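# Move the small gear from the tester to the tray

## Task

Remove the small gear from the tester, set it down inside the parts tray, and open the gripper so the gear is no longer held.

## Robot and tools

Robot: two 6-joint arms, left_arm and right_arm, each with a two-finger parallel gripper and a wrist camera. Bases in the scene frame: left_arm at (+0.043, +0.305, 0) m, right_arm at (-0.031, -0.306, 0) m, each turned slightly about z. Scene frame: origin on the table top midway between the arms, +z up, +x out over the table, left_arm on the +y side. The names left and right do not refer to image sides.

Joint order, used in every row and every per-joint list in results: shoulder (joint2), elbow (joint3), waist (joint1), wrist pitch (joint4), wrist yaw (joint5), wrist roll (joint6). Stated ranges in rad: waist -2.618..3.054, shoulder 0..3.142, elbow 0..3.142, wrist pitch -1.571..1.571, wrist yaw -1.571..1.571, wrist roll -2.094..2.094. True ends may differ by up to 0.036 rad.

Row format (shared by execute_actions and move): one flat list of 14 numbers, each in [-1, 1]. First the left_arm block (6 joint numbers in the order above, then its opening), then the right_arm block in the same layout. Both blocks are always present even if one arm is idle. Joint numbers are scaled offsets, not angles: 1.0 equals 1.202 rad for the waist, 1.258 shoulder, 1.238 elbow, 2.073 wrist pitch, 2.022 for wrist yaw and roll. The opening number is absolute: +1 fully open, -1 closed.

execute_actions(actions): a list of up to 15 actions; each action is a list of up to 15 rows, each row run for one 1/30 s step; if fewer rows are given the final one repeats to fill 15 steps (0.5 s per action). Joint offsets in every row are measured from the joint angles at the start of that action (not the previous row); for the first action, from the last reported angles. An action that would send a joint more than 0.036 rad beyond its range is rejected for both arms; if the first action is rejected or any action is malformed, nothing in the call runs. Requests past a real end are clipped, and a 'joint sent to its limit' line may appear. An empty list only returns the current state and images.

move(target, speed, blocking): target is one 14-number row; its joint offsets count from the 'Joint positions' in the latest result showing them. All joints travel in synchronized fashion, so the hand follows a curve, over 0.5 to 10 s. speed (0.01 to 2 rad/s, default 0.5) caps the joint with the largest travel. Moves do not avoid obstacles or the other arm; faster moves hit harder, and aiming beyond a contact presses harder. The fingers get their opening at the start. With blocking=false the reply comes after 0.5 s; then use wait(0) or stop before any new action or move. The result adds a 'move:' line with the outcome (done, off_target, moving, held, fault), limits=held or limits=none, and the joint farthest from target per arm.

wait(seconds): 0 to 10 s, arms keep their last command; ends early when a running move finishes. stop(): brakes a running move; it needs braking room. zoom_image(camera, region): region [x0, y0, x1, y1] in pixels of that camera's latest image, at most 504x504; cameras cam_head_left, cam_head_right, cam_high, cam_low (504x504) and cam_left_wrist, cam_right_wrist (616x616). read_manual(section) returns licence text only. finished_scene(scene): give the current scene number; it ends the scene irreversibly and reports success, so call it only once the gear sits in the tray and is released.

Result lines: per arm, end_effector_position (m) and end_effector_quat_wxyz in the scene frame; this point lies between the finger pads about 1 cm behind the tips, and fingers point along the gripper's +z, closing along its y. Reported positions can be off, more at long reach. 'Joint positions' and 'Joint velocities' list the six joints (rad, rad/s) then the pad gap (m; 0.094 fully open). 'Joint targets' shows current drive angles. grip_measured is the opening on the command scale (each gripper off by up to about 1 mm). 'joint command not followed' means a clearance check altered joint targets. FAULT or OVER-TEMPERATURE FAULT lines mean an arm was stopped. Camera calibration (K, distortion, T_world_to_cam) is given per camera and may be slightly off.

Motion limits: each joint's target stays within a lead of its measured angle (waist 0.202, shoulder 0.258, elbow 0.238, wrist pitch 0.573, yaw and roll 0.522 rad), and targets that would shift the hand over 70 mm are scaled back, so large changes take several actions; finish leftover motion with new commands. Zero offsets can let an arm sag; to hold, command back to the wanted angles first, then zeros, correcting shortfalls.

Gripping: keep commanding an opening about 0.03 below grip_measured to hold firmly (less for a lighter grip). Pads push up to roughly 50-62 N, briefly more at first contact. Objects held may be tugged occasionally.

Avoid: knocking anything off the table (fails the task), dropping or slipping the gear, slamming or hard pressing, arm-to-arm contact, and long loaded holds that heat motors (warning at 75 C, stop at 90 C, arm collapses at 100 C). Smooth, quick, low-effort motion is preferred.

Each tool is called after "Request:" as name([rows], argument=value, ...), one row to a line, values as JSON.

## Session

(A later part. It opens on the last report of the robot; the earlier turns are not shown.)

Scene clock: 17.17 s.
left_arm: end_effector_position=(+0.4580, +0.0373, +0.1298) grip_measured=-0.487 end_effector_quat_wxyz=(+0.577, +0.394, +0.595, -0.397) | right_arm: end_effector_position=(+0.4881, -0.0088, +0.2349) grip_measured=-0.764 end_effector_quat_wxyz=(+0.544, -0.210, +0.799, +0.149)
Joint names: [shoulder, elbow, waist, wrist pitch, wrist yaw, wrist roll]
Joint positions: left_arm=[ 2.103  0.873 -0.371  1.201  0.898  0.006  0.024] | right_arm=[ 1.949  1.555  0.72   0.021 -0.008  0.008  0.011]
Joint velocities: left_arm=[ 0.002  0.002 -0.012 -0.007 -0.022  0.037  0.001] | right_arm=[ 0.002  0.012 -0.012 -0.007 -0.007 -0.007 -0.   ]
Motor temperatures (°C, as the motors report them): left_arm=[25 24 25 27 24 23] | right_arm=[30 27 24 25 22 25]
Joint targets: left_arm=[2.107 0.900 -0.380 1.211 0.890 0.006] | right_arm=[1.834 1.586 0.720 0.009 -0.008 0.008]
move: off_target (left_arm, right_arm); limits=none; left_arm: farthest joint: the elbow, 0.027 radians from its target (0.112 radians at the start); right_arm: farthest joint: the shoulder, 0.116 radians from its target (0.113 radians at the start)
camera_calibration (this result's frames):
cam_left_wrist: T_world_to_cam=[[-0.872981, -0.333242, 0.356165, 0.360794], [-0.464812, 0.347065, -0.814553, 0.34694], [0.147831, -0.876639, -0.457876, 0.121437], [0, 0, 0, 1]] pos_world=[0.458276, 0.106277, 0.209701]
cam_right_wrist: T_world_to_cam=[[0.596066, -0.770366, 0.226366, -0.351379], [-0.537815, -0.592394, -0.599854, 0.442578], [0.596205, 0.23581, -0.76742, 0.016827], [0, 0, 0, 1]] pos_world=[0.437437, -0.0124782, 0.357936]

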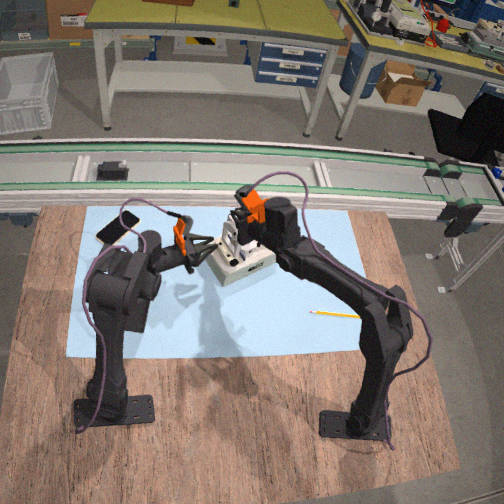

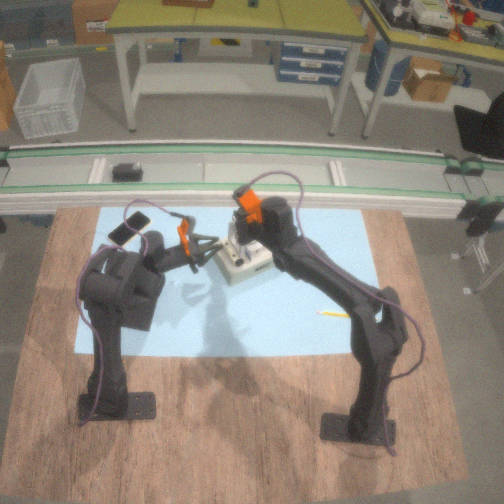

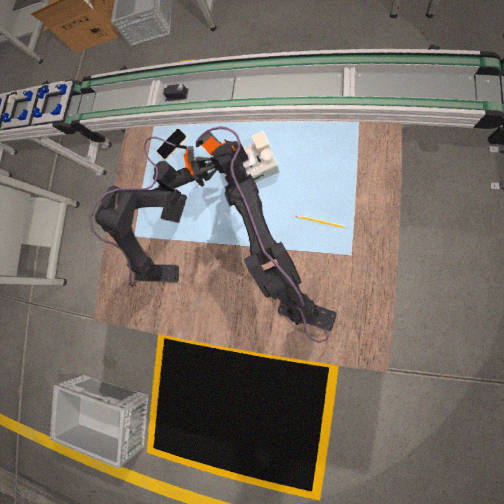

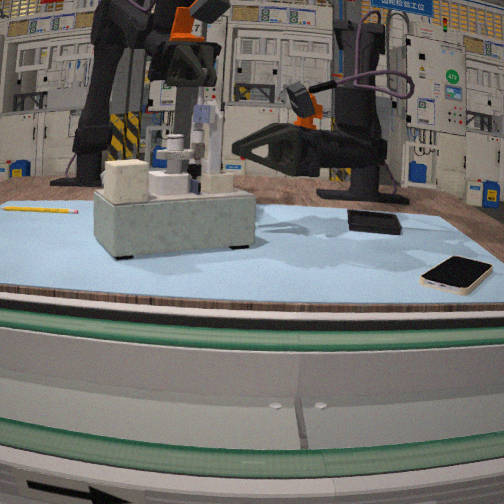

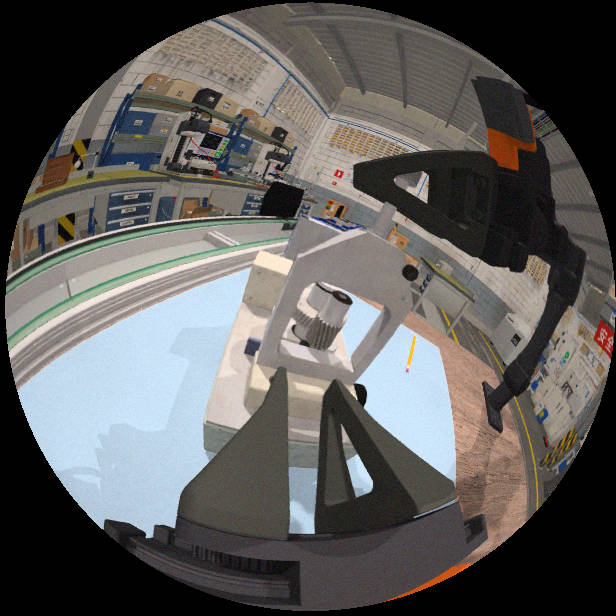

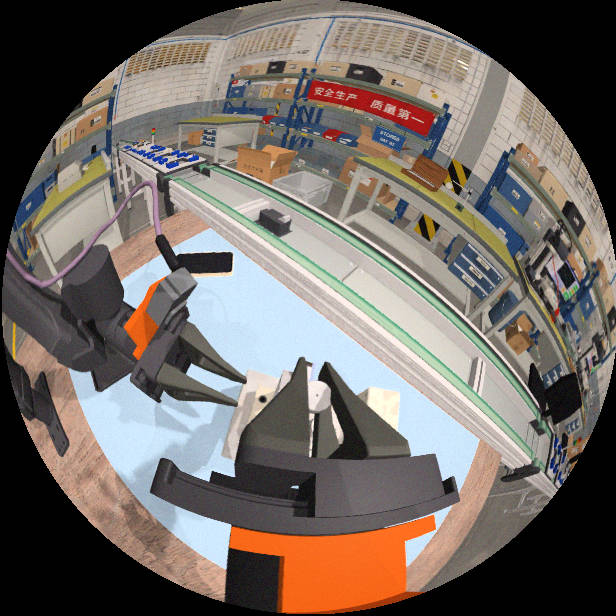

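Request:
move(target=[0.014,0.088,-0.085,-0.028,-0.048,0,-0.49,-0.09,0.02,0,0,0,0,-0.85], speed=0.1)

Request:
zoom_image(camera="cam_left_wrist", region=[200, 200, 420, 440])

Request:
zoom_image(camera="cam_low", region=[140, 60, 340, 230])

Scene clock: 19.07 s.
left_arm: end_effector_position=(+0.4621, -0.0015, +0.1415) grip_measured=-0.487 end_effector_quat_wxyz=(+0.583, +0.398, +0.587, -0.396) | right_arm: end_effector_position=(+0.4882, -0.0087, +0.2339) grip_measured=-0.764 end_effector_quat_wxyz=(+0.545, -0.209, +0.798, +0.149)
Joint names: [shoulder, elbow, waist, wrist pitch, wrist yaw, wrist roll]
Joint positions: left_arm=[ 2.117  0.954 -0.464  1.154  0.809  0.006  0.024] | right_arm=[ 1.949  1.549  0.72   0.03  -0.008  0.008  0.011]
Joint velocities: left_arm=[ 0.007 -0.002 -0.007 -0.022  0.022  0.066 -0.   ] | right_arm=[ 0.002 -0.002  0.017 -0.022 -0.066 -0.081  0.   ]
Motor temperatures (°C, as the motors report them): left_arm=[25 24 25 27 24 23] | right_arm=[32 27 24 25 22 25]
Joint targets: left_arm=[2.121 0.981 -0.473 1.143 0.801 0.006] | right_arm=[1.835 1.580 0.720 0.021 -0.008 0.008]
move: off_target (left_arm, right_arm); limits=none; left_arm: farthest joint: the elbow, 0.028 radians from its target (0.109 radians at the start); right_arm: farthest joint: the shoulder, 0.114 radians from its target (0.113 radians at the start)
camera_calibration (this result's frames):
cam_left_wrist: T_world_to_cam=[[-0.881583, -0.327374, 0.340057, 0.353569], [-0.446532, 0.344816, -0.825658, 0.364954], [0.153042, -0.879732, -0.450167, 0.0887345], [0, 0, 0, 1]] pos_world=[0.461084, 0.0679697, 0.221039]
cam_right_wrist: T_world_to_cam=[[0.595464, -0.770707, 0.22679, -0.35097], [-0.536219, -0.59149, -0.602171, 0.441847], [0.598241, 0.236962, -0.765478, 0.0144391], [0, 0, 0, 1]] pos_world=[0.437279, -0.012568, 0.356717]

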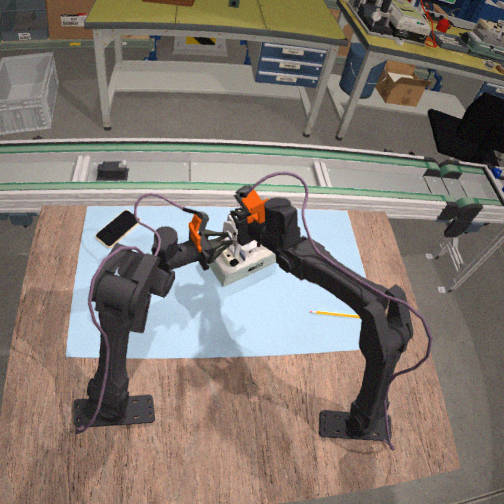

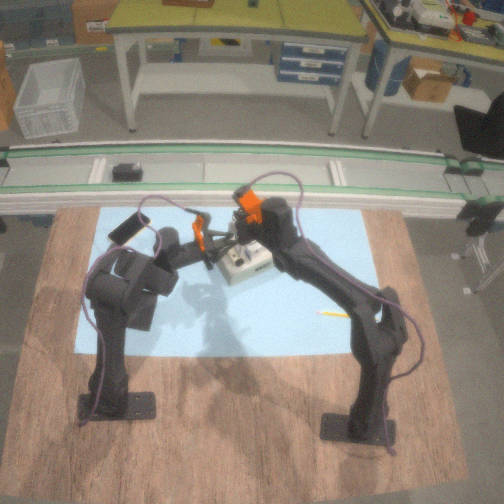

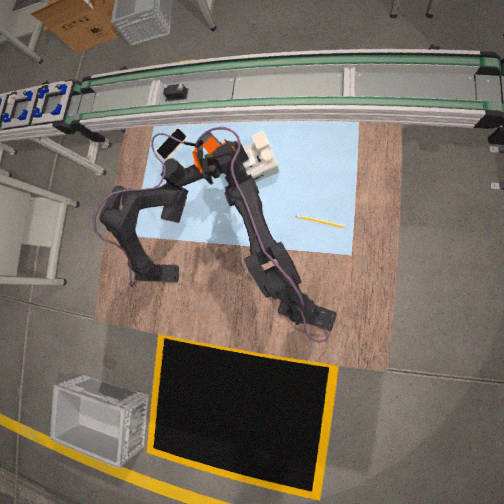

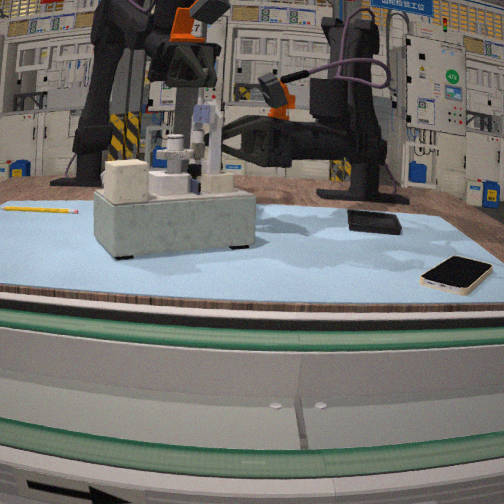

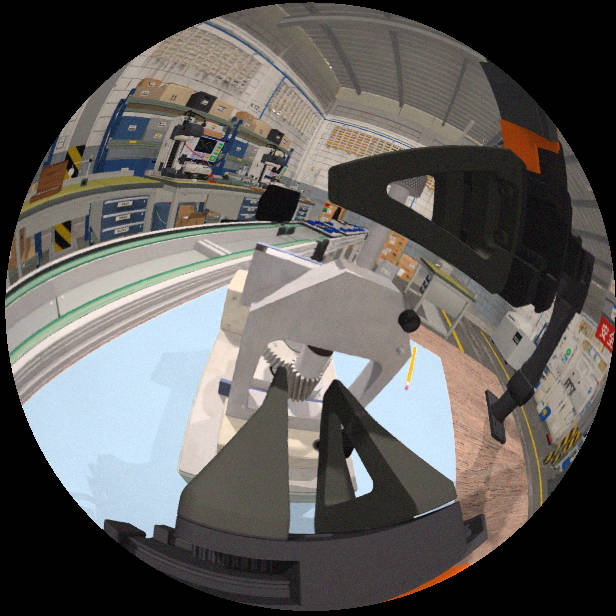

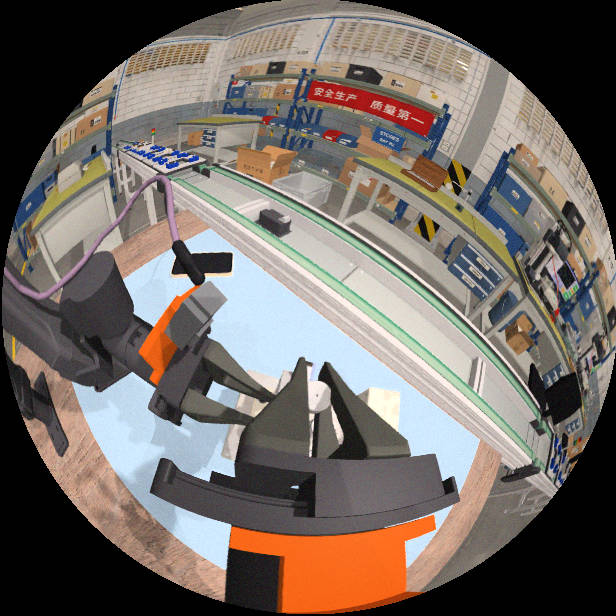

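Region (200, 200, 420, 440) of cam_left_wrist's 616x616 image, scaled by 2.100, with more detail than that image has; it fills the left 462 columns of this view, and the rest is white.

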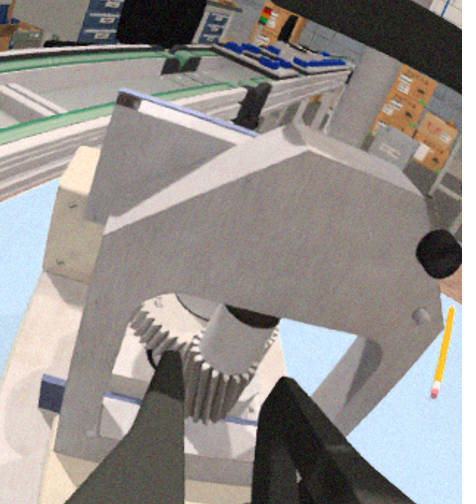

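Region (140, 60, 340, 230) of cam_low's 504x504 image, scaled by 2.520, with more detail than that image has; it fills the top 428 rows of this view, and the rest is white.

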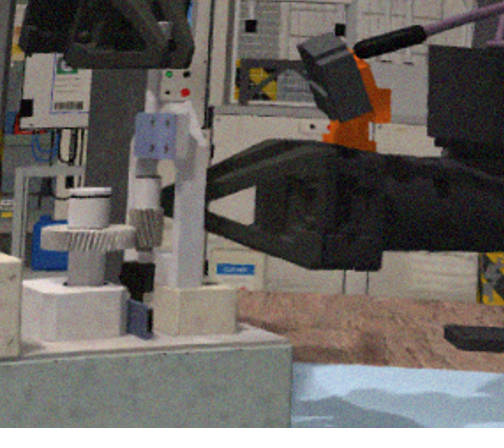

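Request:
move(target=[0.04,0.054,-0.045,0.0,-0.026,0,-0.49,-0.09,0.025,0,0,0,0,-0.85], speed=0.08)

Request:
zoom_image(camera="cam_left_wrist", region=[200, 200, 420, 440])

Request:
zoom_image(camera="cam_low", region=[140, 60, 340, 230])

Scene clock: 20.97 s.
left_arm: end_effector_position=(+0.4654, -0.0190, +0.1324) grip_measured=-0.487 end_effector_quat_wxyz=(+0.582, +0.395, +0.591, -0.394) | right_arm: end_effector_position=(+0.4887, -0.0084, +0.2313) grip_measured=-0.764 end_effector_quat_wxyz=(+0.545, -0.209, +0.798, +0.149)
Joint names: [shoulder, elbow, waist, wrist pitch, wrist yaw, wrist roll]
Joint positions: left_arm=[ 2.163  0.993 -0.505  1.153  0.76   0.006  0.024] | right_arm=[ 1.953  1.544  0.72   0.039 -0.008  0.008  0.011]
Joint velocities: left_arm=[ 0.007  0.017 -0.002  0.007 -0.037  0.022 -0.001] | right_arm=[-0.022  0.002 -0.002  0.022 -0.037 -0.007 -0.   ]
Motor temperatures (°C, as the motors report them): left_arm=[25 24 25 27 24 23] | right_arm=[33 28 24 26 22 25]
Joint targets: left_arm=[2.167 1.021 -0.518 1.154 0.757 0.006] | right_arm=[1.842 1.578 0.720 0.031 -0.008 0.008]
move: off_target (left_arm, right_arm); limits=none; left_arm: farthest joint: the elbow, 0.027 radians from its target (0.067 radians at the start); right_arm: farthest joint: the shoulder, 0.117 radians from its target (0.114 radians at the start)
camera_calibration (this result's frames):
cam_left_wrist: T_world_to_cam=[[-0.876728, -0.335578, 0.34458, 0.350831], [-0.454583, 0.344009, -0.821591, 0.368145], [0.157169, -0.876952, -0.45415, 0.0673779], [0, 0, 0, 1]] pos_world=[0.464346, 0.0501732, 0.212175]
cam_right_wrist: T_world_to_cam=[[0.595464, -0.770707, 0.22679, -0.350469], [-0.536219, -0.59149, -0.602171, 0.440742], [0.598241, 0.236962, -0.765478, 0.0121166], [0, 0, 0, 1]] pos_world=[0.437777, -0.0122858, 0.354159]

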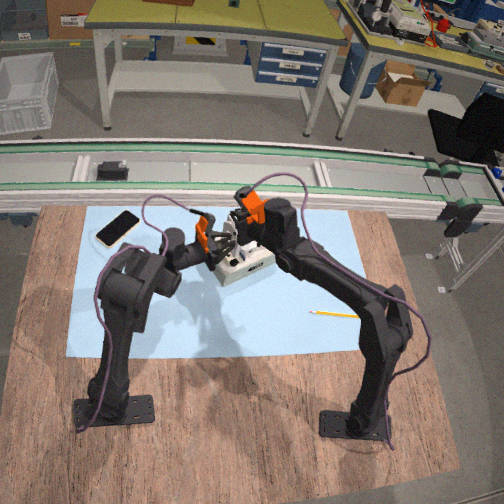

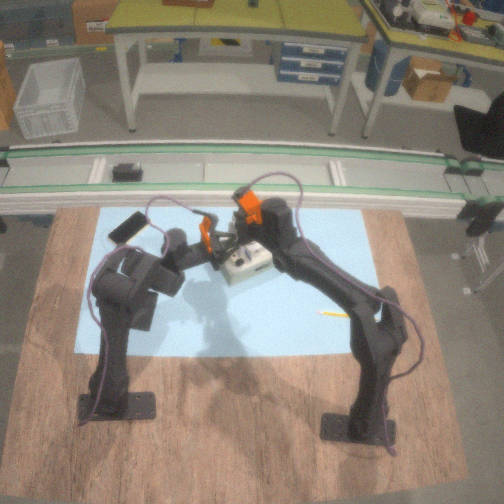

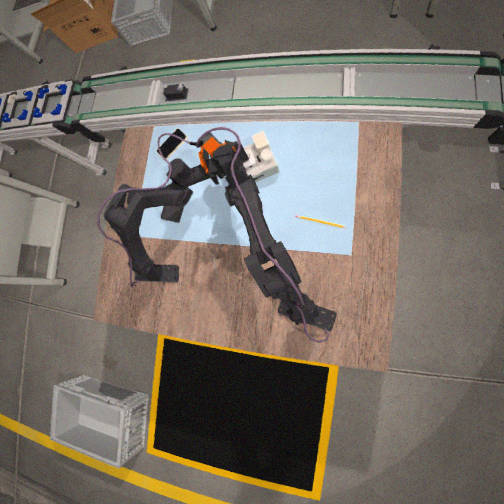

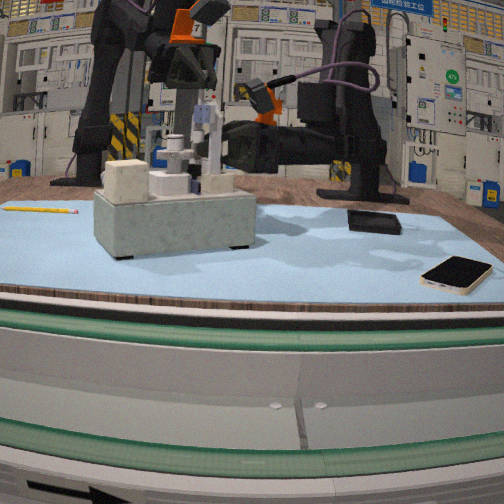

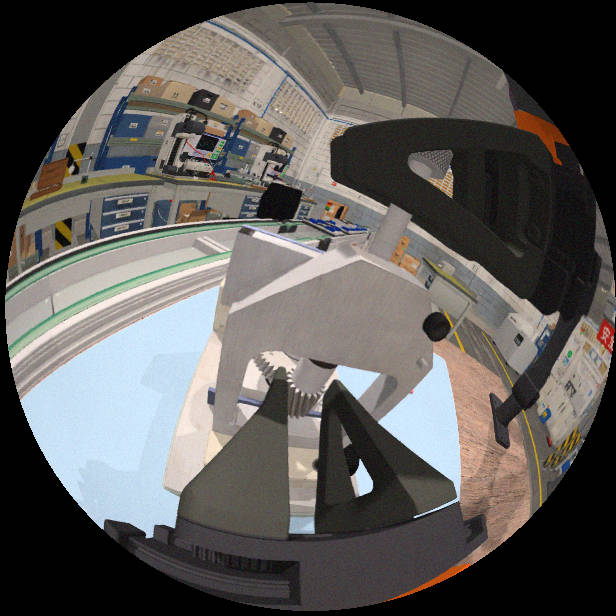

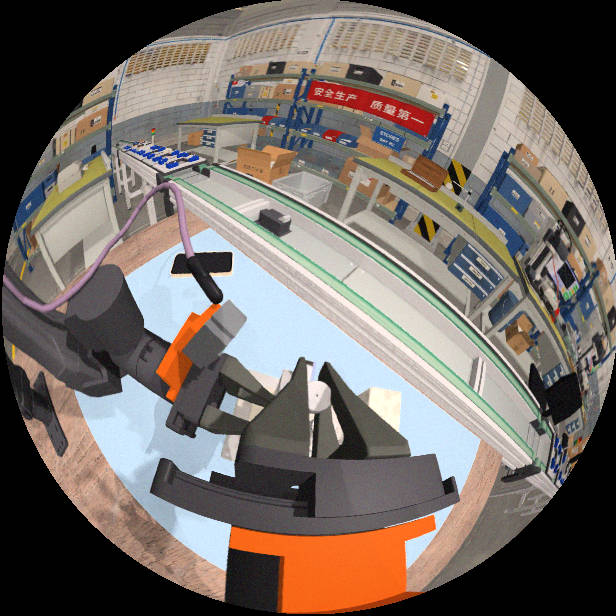

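Region (200, 200, 420, 440) of cam_left_wrist's 616x616 image, scaled by 2.100, with more detail than that image has; it fills the left 462 columns of this view, and the rest is white.

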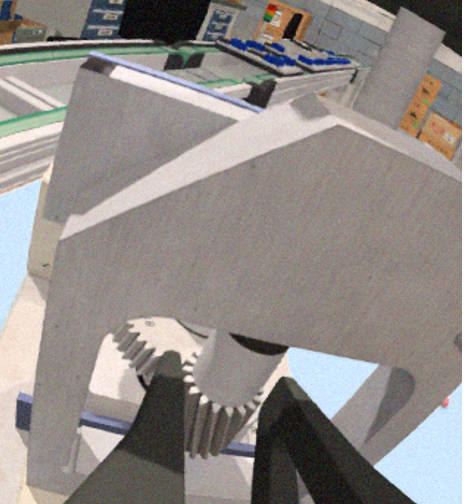

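Region (140, 60, 340, 230) of cam_low's 504x504 image, scaled by 2.520, with more detail than that image has; it fills the top 428 rows of this view, and the rest is white.

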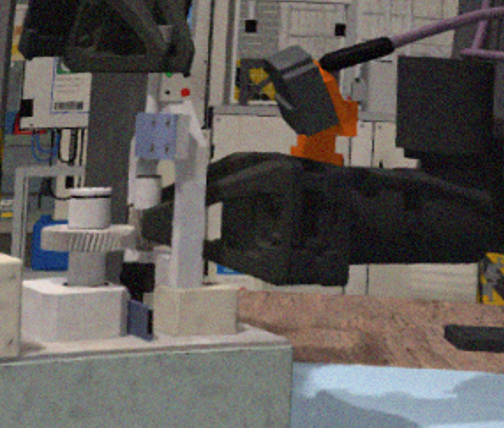

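Tips reach about gear centre; advance 6 mm more, then close.

Request:
move(target=[0.0,0.034,-0.02,-0.005,-0.01,0,-0.49,-0.09,0.028,0,0,0,0,-0.85], speed=0.06)

Request:
move(target=[0,0.027,0,0,0,0,-0.8,-0.09,0.028,0,0,0,0,-0.85])

Scene clock: 23.20 s.
left_arm: end_effector_position=(+0.4676, -0.0226, +0.1358) grip_measured=-0.487 end_effector_quat_wxyz=(+0.587, +0.393, +0.590, -0.391) | right_arm: end_effector_position=(+0.4889, -0.0084, +0.2301) grip_measured=-0.764 end_effector_quat_wxyz=(+0.546, -0.209, +0.798, +0.149)
Joint names: [shoulder, elbow, waist, wrist pitch, wrist yaw, wrist roll]
Joint positions: left_arm=[ 2.163  1.005 -0.515  1.15   0.742  0.006  0.024] | right_arm=[ 1.954  1.54   0.72   0.046 -0.008  0.008  0.011]
Joint velocities: left_arm=[-0.012 -0.002  0.002  0.007  0.007 -0.007  0.001] | right_arm=[-0.012 -0.022 -0.002  0.007  0.051 -0.007 -0.001]
Motor temperatures (°C, as the motors report them): left_arm=[26 25 25 27 24 23] | right_arm=[34 28 24 26 22 25]
Joint targets: left_arm=[2.163 1.036 -0.530 1.143 0.740 0.006] | right_arm=[1.846 1.577 0.720 0.040 -0.008 0.008]
move: off_target (left_arm, right_arm); limits=none; left_arm: farthest joint: the elbow, 0.030 radians from its target (0.042 radians at the start); right_arm: farthest joint: the shoulder, 0.115 radians from its target (0.113 radians at the start)
camera_calibration (this result's frames):
cam_left_wrist: T_world_to_cam=[[-0.876264, -0.342478, 0.338925, 0.350734], [-0.451337, 0.337153, -0.82621, 0.372104], [0.168689, -0.876947, -0.450008, 0.0594841], [0, 0, 0, 1]] pos_world=[0.465246, 0.0468269, 0.215332]
cam_right_wrist: T_world_to_cam=[[0.594949, -0.771019, 0.22708, -0.350107], [-0.535788, -0.591031, -0.603003, 0.440118], [0.599139, 0.237089, -0.764736, 0.0105042], [0, 0, 0, 1]] pos_world=[0.437812, -0.0123056, 0.352928]

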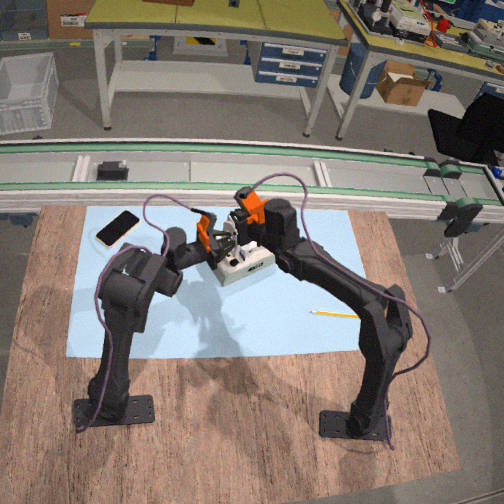

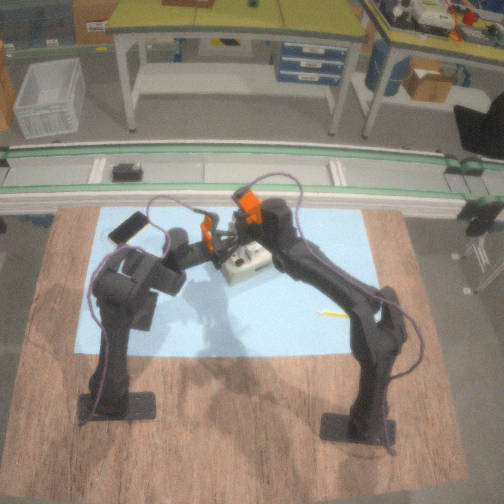

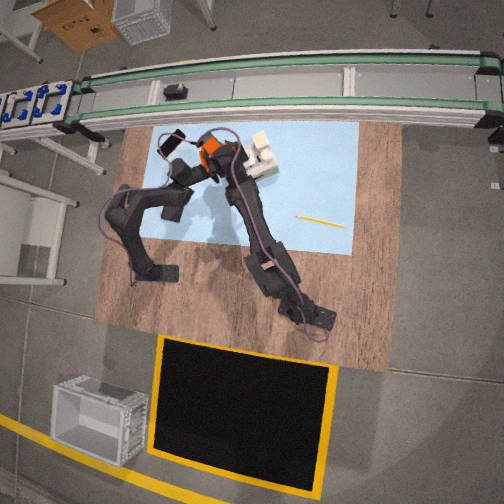

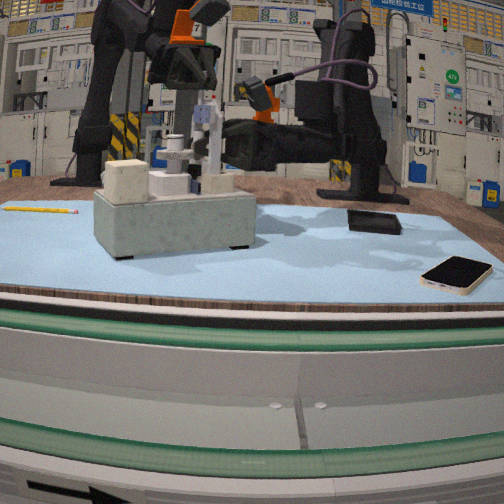

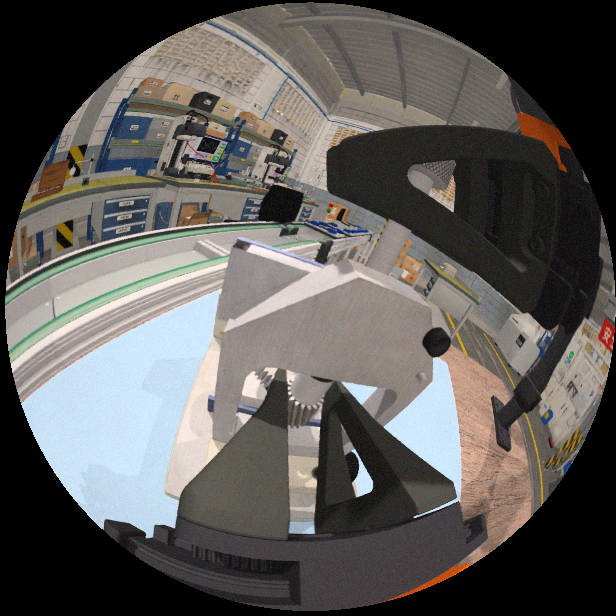

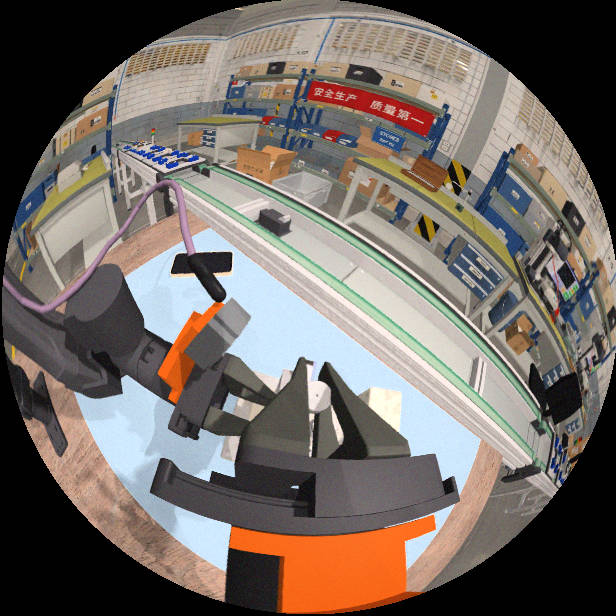

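Scene clock: 23.93 s.
left_arm: end_effector_position=(+0.4692, -0.0218, +0.1359) grip_measured=-0.633 end_effector_quat_wxyz=(+0.589, +0.391, +0.592, -0.388) | right_arm: end_effector_position=(+0.4890, -0.0084, +0.2315) grip_measured=-0.764 end_effector_quat_wxyz=(+0.548, -0.209, +0.796, +0.150)
Joint names: [shoulder, elbow, waist, wrist pitch, wrist yaw, wrist roll]
Joint positions: left_arm=[ 2.163  1.006 -0.514  1.149  0.735  0.006  0.017] | right_arm=[ 1.952  1.537  0.72   0.053 -0.007  0.008  0.011]
Joint velocities: left_arm=[ 0.012  0.002 -0.012  0.007 -0.022 -0.051 -0.   ] | right_arm=[-0.007  0.007 -0.007  0.022 -0.007  0.051  0.   ]
Motor temperatures (°C, as the motors report them): left_arm=[26 25 25 27 24 23] | right_arm=[35 28 24 26 22 25]
Joint targets: left_arm=[2.163 1.038 -0.514 1.151 0.742 0.006] | right_arm=[1.844 1.574 0.720 0.046 -0.007 0.008]
move: off_target (left_arm, right_arm); limits=none; left_arm: farthest joint: the elbow, 0.032 radians from its target (0.034 radians at the start); right_arm: farthest joint: the shoulder, 0.112 radians from its target (0.114 radians at the start)
camera_calibration (this result's frames):
cam_left_wrist: T_world_to_cam=[[-0.8735, -0.349504, 0.338887, 0.350926], [-0.454004, 0.333568, -0.826203, 0.373913], [0.175719, -0.875545, -0.450048, 0.056661], [0, 0, 0, 1]] pos_world=[0.466336, 0.0475335, 0.215504]
cam_right_wrist: T_world_to_cam=[[0.59345, -0.771888, 0.228048, -0.349998], [-0.532743, -0.589093, -0.607581, 0.440575], [0.603326, 0.239078, -0.760815, 0.00861369], [0, 0, 0, 1]] pos_world=[0.437223, -0.0126794, 0.354055]

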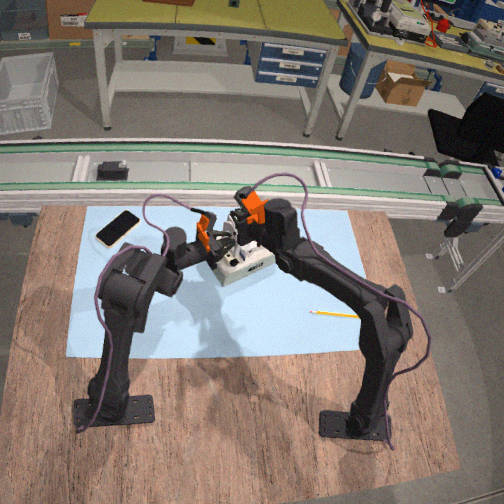

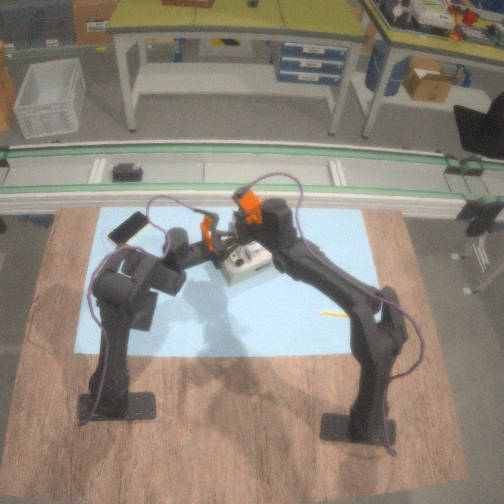

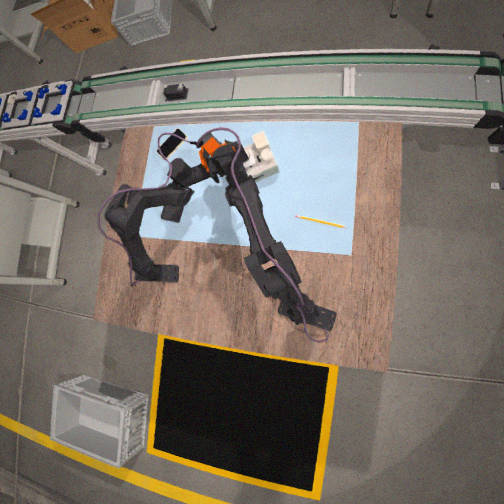

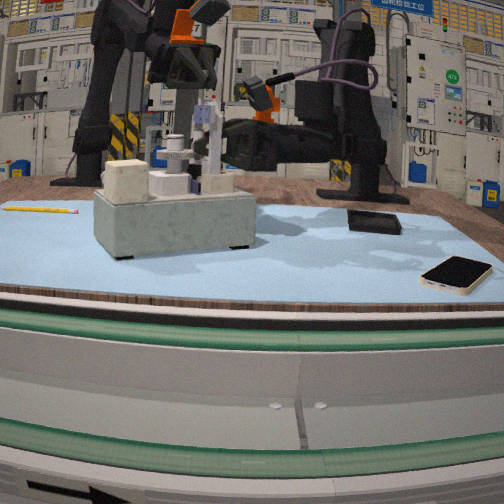

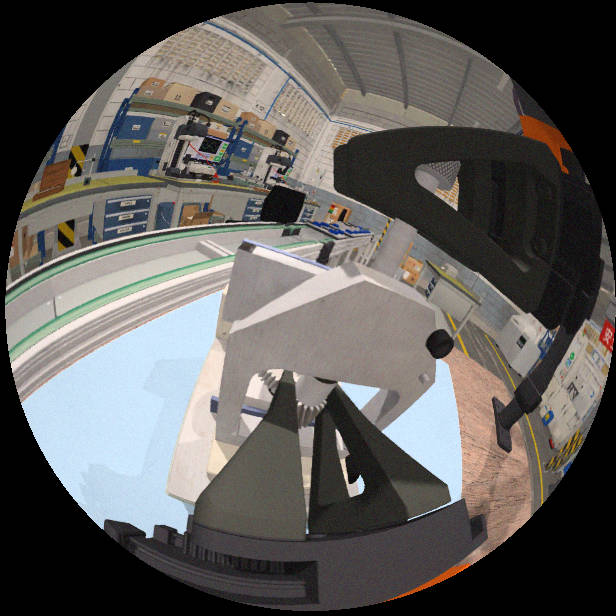

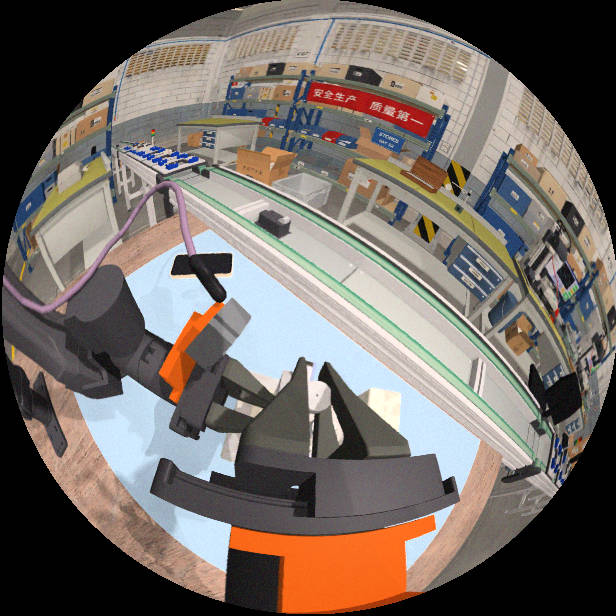

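Request:
move(target=[-0.015,0.026,0,0,0,0,-0.7,-0.12,0.06,0,-0.02,0,0,-0.85], speed=0.1)

Request:
zoom_image(camera="cam_low", region=[140, 60, 340, 230])

Scene clock: 25.77 s.
left_arm: end_effector_position=(+0.4694, -0.0217, +0.1357) grip_measured=-0.633 end_effector_quat_wxyz=(+0.588, +0.390, +0.592, -0.388) | right_arm: end_effector_position=(+0.4891, -0.0083, +0.2325) grip_measured=-0.764 end_effector_quat_wxyz=(+0.544, -0.209, +0.799, +0.149)
Joint names: [shoulder, elbow, waist, wrist pitch, wrist yaw, wrist roll]
Joint positions: left_arm=[ 2.163  1.006 -0.514  1.148  0.734  0.005  0.017] | right_arm=[ 1.954  1.552  0.72   0.03  -0.007  0.008  0.011]
Joint velocities: left_arm=[ 0.002  0.007  0.012 -0.022  0.066 -0.066 -0.   ] | right_arm=[ 0.002 -0.007  0.002 -0.007 -0.022 -0.081 -0.001]
Motor temperatures (°C, as the motors report them): left_arm=[26 25 25 27 24 23] | right_arm=[36 28 24 26 22 25]
Joint targets: left_arm=[2.144 1.038 -0.514 1.149 0.735 0.006] | right_arm=[1.847 1.593 0.720 0.017 -0.007 0.008]
move: off_target (left_arm, right_arm); limits=none; left_arm: farthest joint: the elbow, 0.032 radians from its target (0.032 radians at the start); right_arm: farthest joint: the shoulder, 0.153 radians from its target (0.151 radians at the start)
camera_calibration (this result's frames):
cam_left_wrist: T_world_to_cam=[[-0.872628, -0.350619, 0.339979, 0.350614], [-0.455531, 0.333325, -0.825461, 0.374389], [0.176099, -0.875192, -0.450587, 0.0564973], [0, 0, 0, 1]] pos_world=[0.466552, 0.0475846, 0.215299]
cam_right_wrist: T_world_to_cam=[[0.595262, -0.770862, 0.226792, -0.350815], [-0.537556, -0.591818, -0.600654, 0.441951], [0.597241, 0.235633, -0.766668, 0.0135786], [0, 0, 0, 1]] pos_world=[0.43829, -0.0120746, 0.355432]

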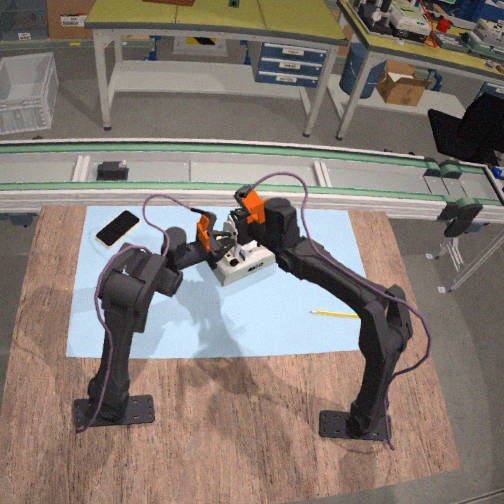

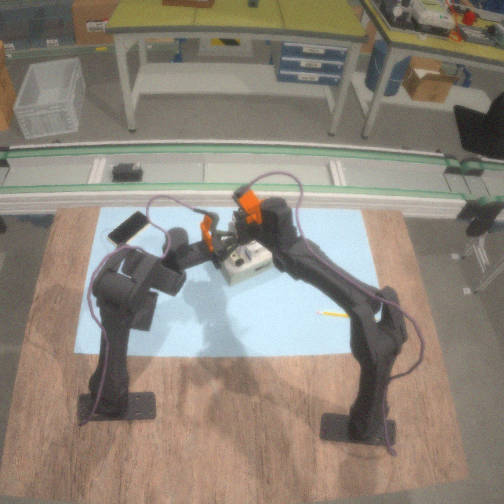

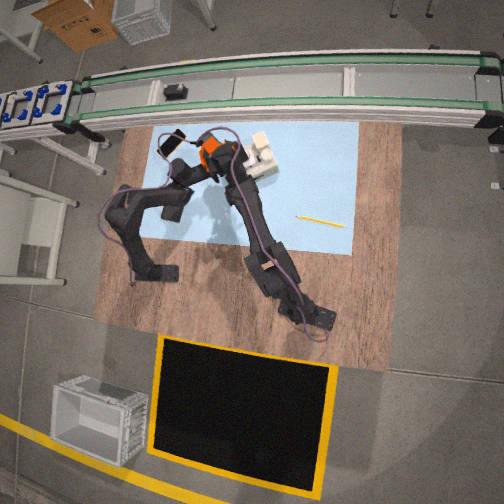

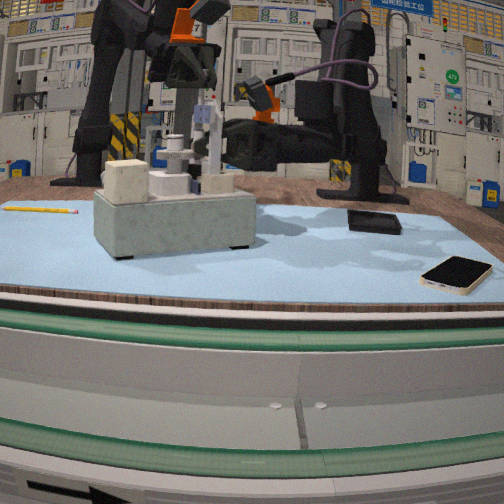

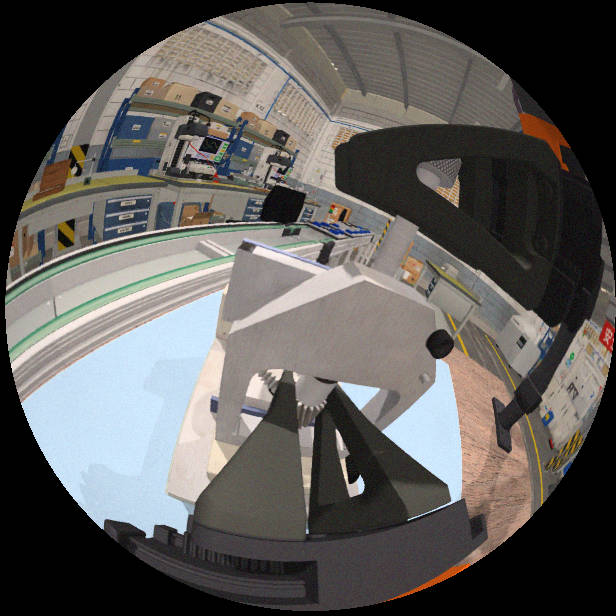

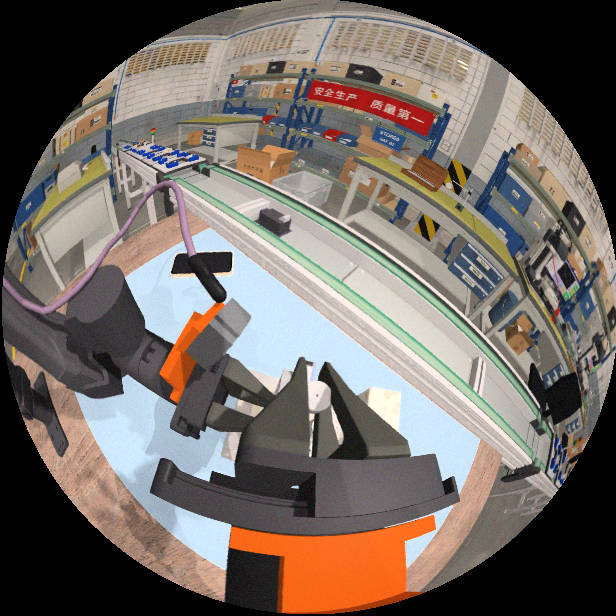

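Region (140, 60, 340, 230) of cam_low's 504x504 image, scaled by 2.520, with more detail than that image has; it fills the top 428 rows of this view, and the rest is white.

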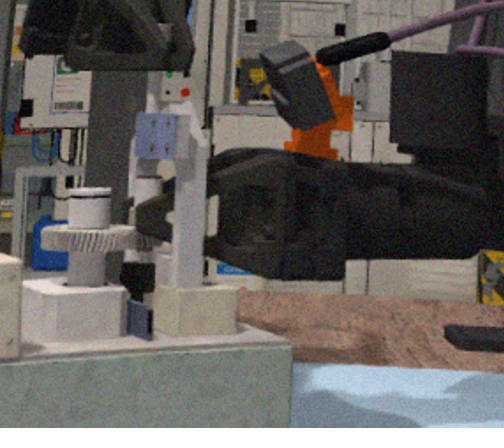

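Request:
move(target=[-0.04,0.026,0,0,0,0,-0.7,-0.2,0.06,0,-0.01,0,0,-0.85], speed=0.1)

Request:
zoom_image(camera="cam_low", region=[140, 60, 340, 230])

Scene clock: 28.70 s.
left_arm: end_effector_position=(+0.4691, -0.0217, +0.1378) grip_measured=-0.633 end_effector_quat_wxyz=(+0.586, +0.390, +0.595, -0.388) | right_arm: end_effector_position=(+0.4889, -0.0085, +0.2310) grip_measured=-0.764 end_effector_quat_wxyz=(+0.544, -0.209, +0.799, +0.149)
Joint names: [shoulder, elbow, waist, wrist pitch, wrist yaw, wrist roll]
Joint positions: left_arm=[ 2.151  1.006 -0.514  1.129  0.734  0.005  0.017] | right_arm=[ 1.954  1.548  0.72   0.034 -0.007  0.008  0.011]
Joint velocities: left_arm=[-0.017 -0.002 -0.017 -0.037  0.022 -0.066 -0.001] | right_arm=[ 0.002 -0.017  0.002 -0.022 -0.007 -0.007 -0.   ]
Motor temperatures (°C, as the motors report them): left_arm=[27 25 25 28 24 23] | right_arm=[38 29 24 26 22 25]
Joint targets: left_arm=[2.112 1.038 -0.514 1.148 0.733 0.005] | right_arm=[1.843 1.582 0.720 0.023 -0.007 0.008]
move: off_target (left_arm, right_arm); limits=none; left_arm: farthest joint: the shoulder, 0.038 radians from its target (0.050 radians at the start); right_arm: farthest joint: the shoulder, 0.252 radians from its target (0.252 radians at the start)
camera_calibration (this result's frames):
cam_left_wrist: T_world_to_cam=[[-0.870508, -0.351324, 0.344654, 0.348016], [-0.460826, 0.335995, -0.82143, 0.377932], [0.172786, -0.873887, -0.454386, 0.05967], [0, 0, 0, 1]] pos_world=[0.466801, 0.0474277, 0.217613]
cam_right_wrist: T_world_to_cam=[[0.595563, -0.770692, 0.226581, -0.350532], [-0.538353, -0.592269, -0.599495, 0.440973], [0.596223, 0.235056, -0.767637, 0.0132711], [0, 0, 0, 1]] pos_world=[0.43825, -0.0120974, 0.353972]

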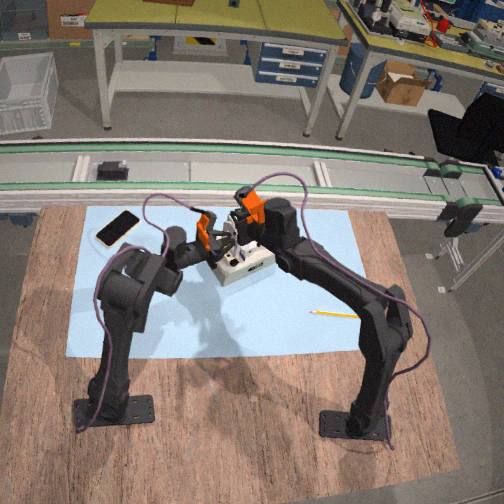

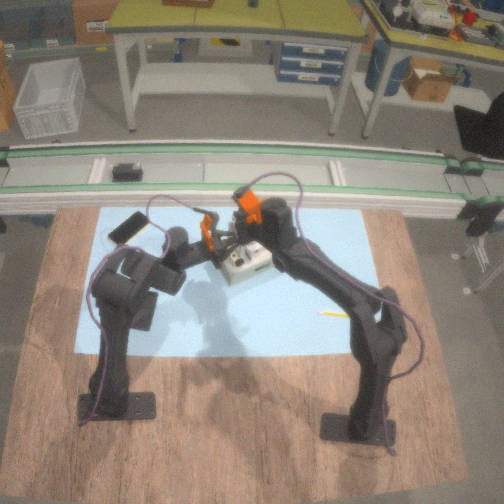

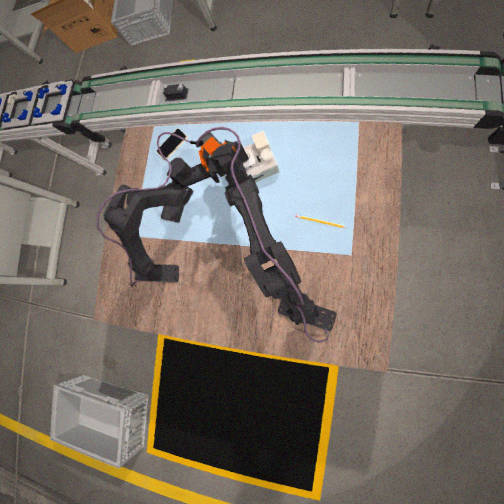

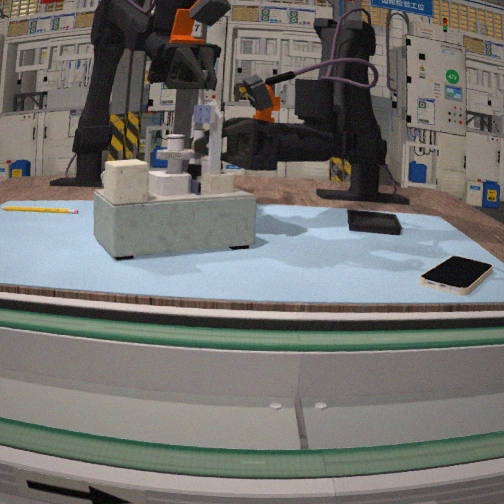

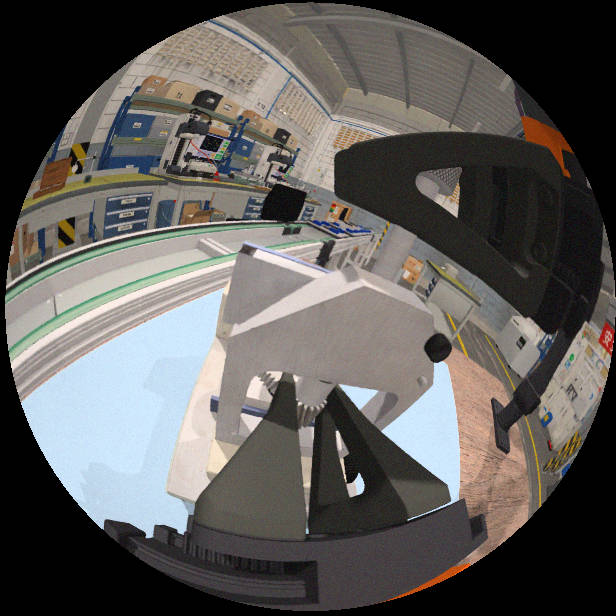

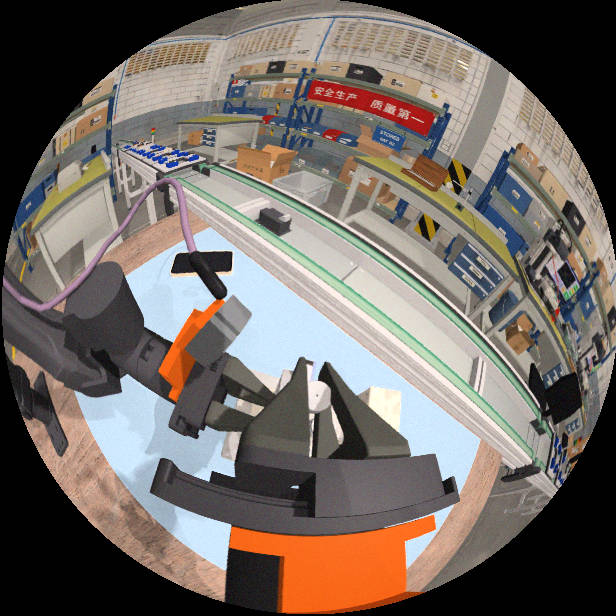

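Region (140, 60, 340, 230) of cam_low's 504x504 image, scaled by 2.520, with more detail than that image has; it fills the top 428 rows of this view, and the rest is white.

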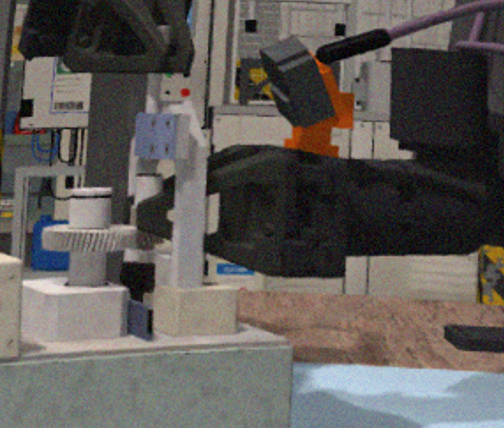

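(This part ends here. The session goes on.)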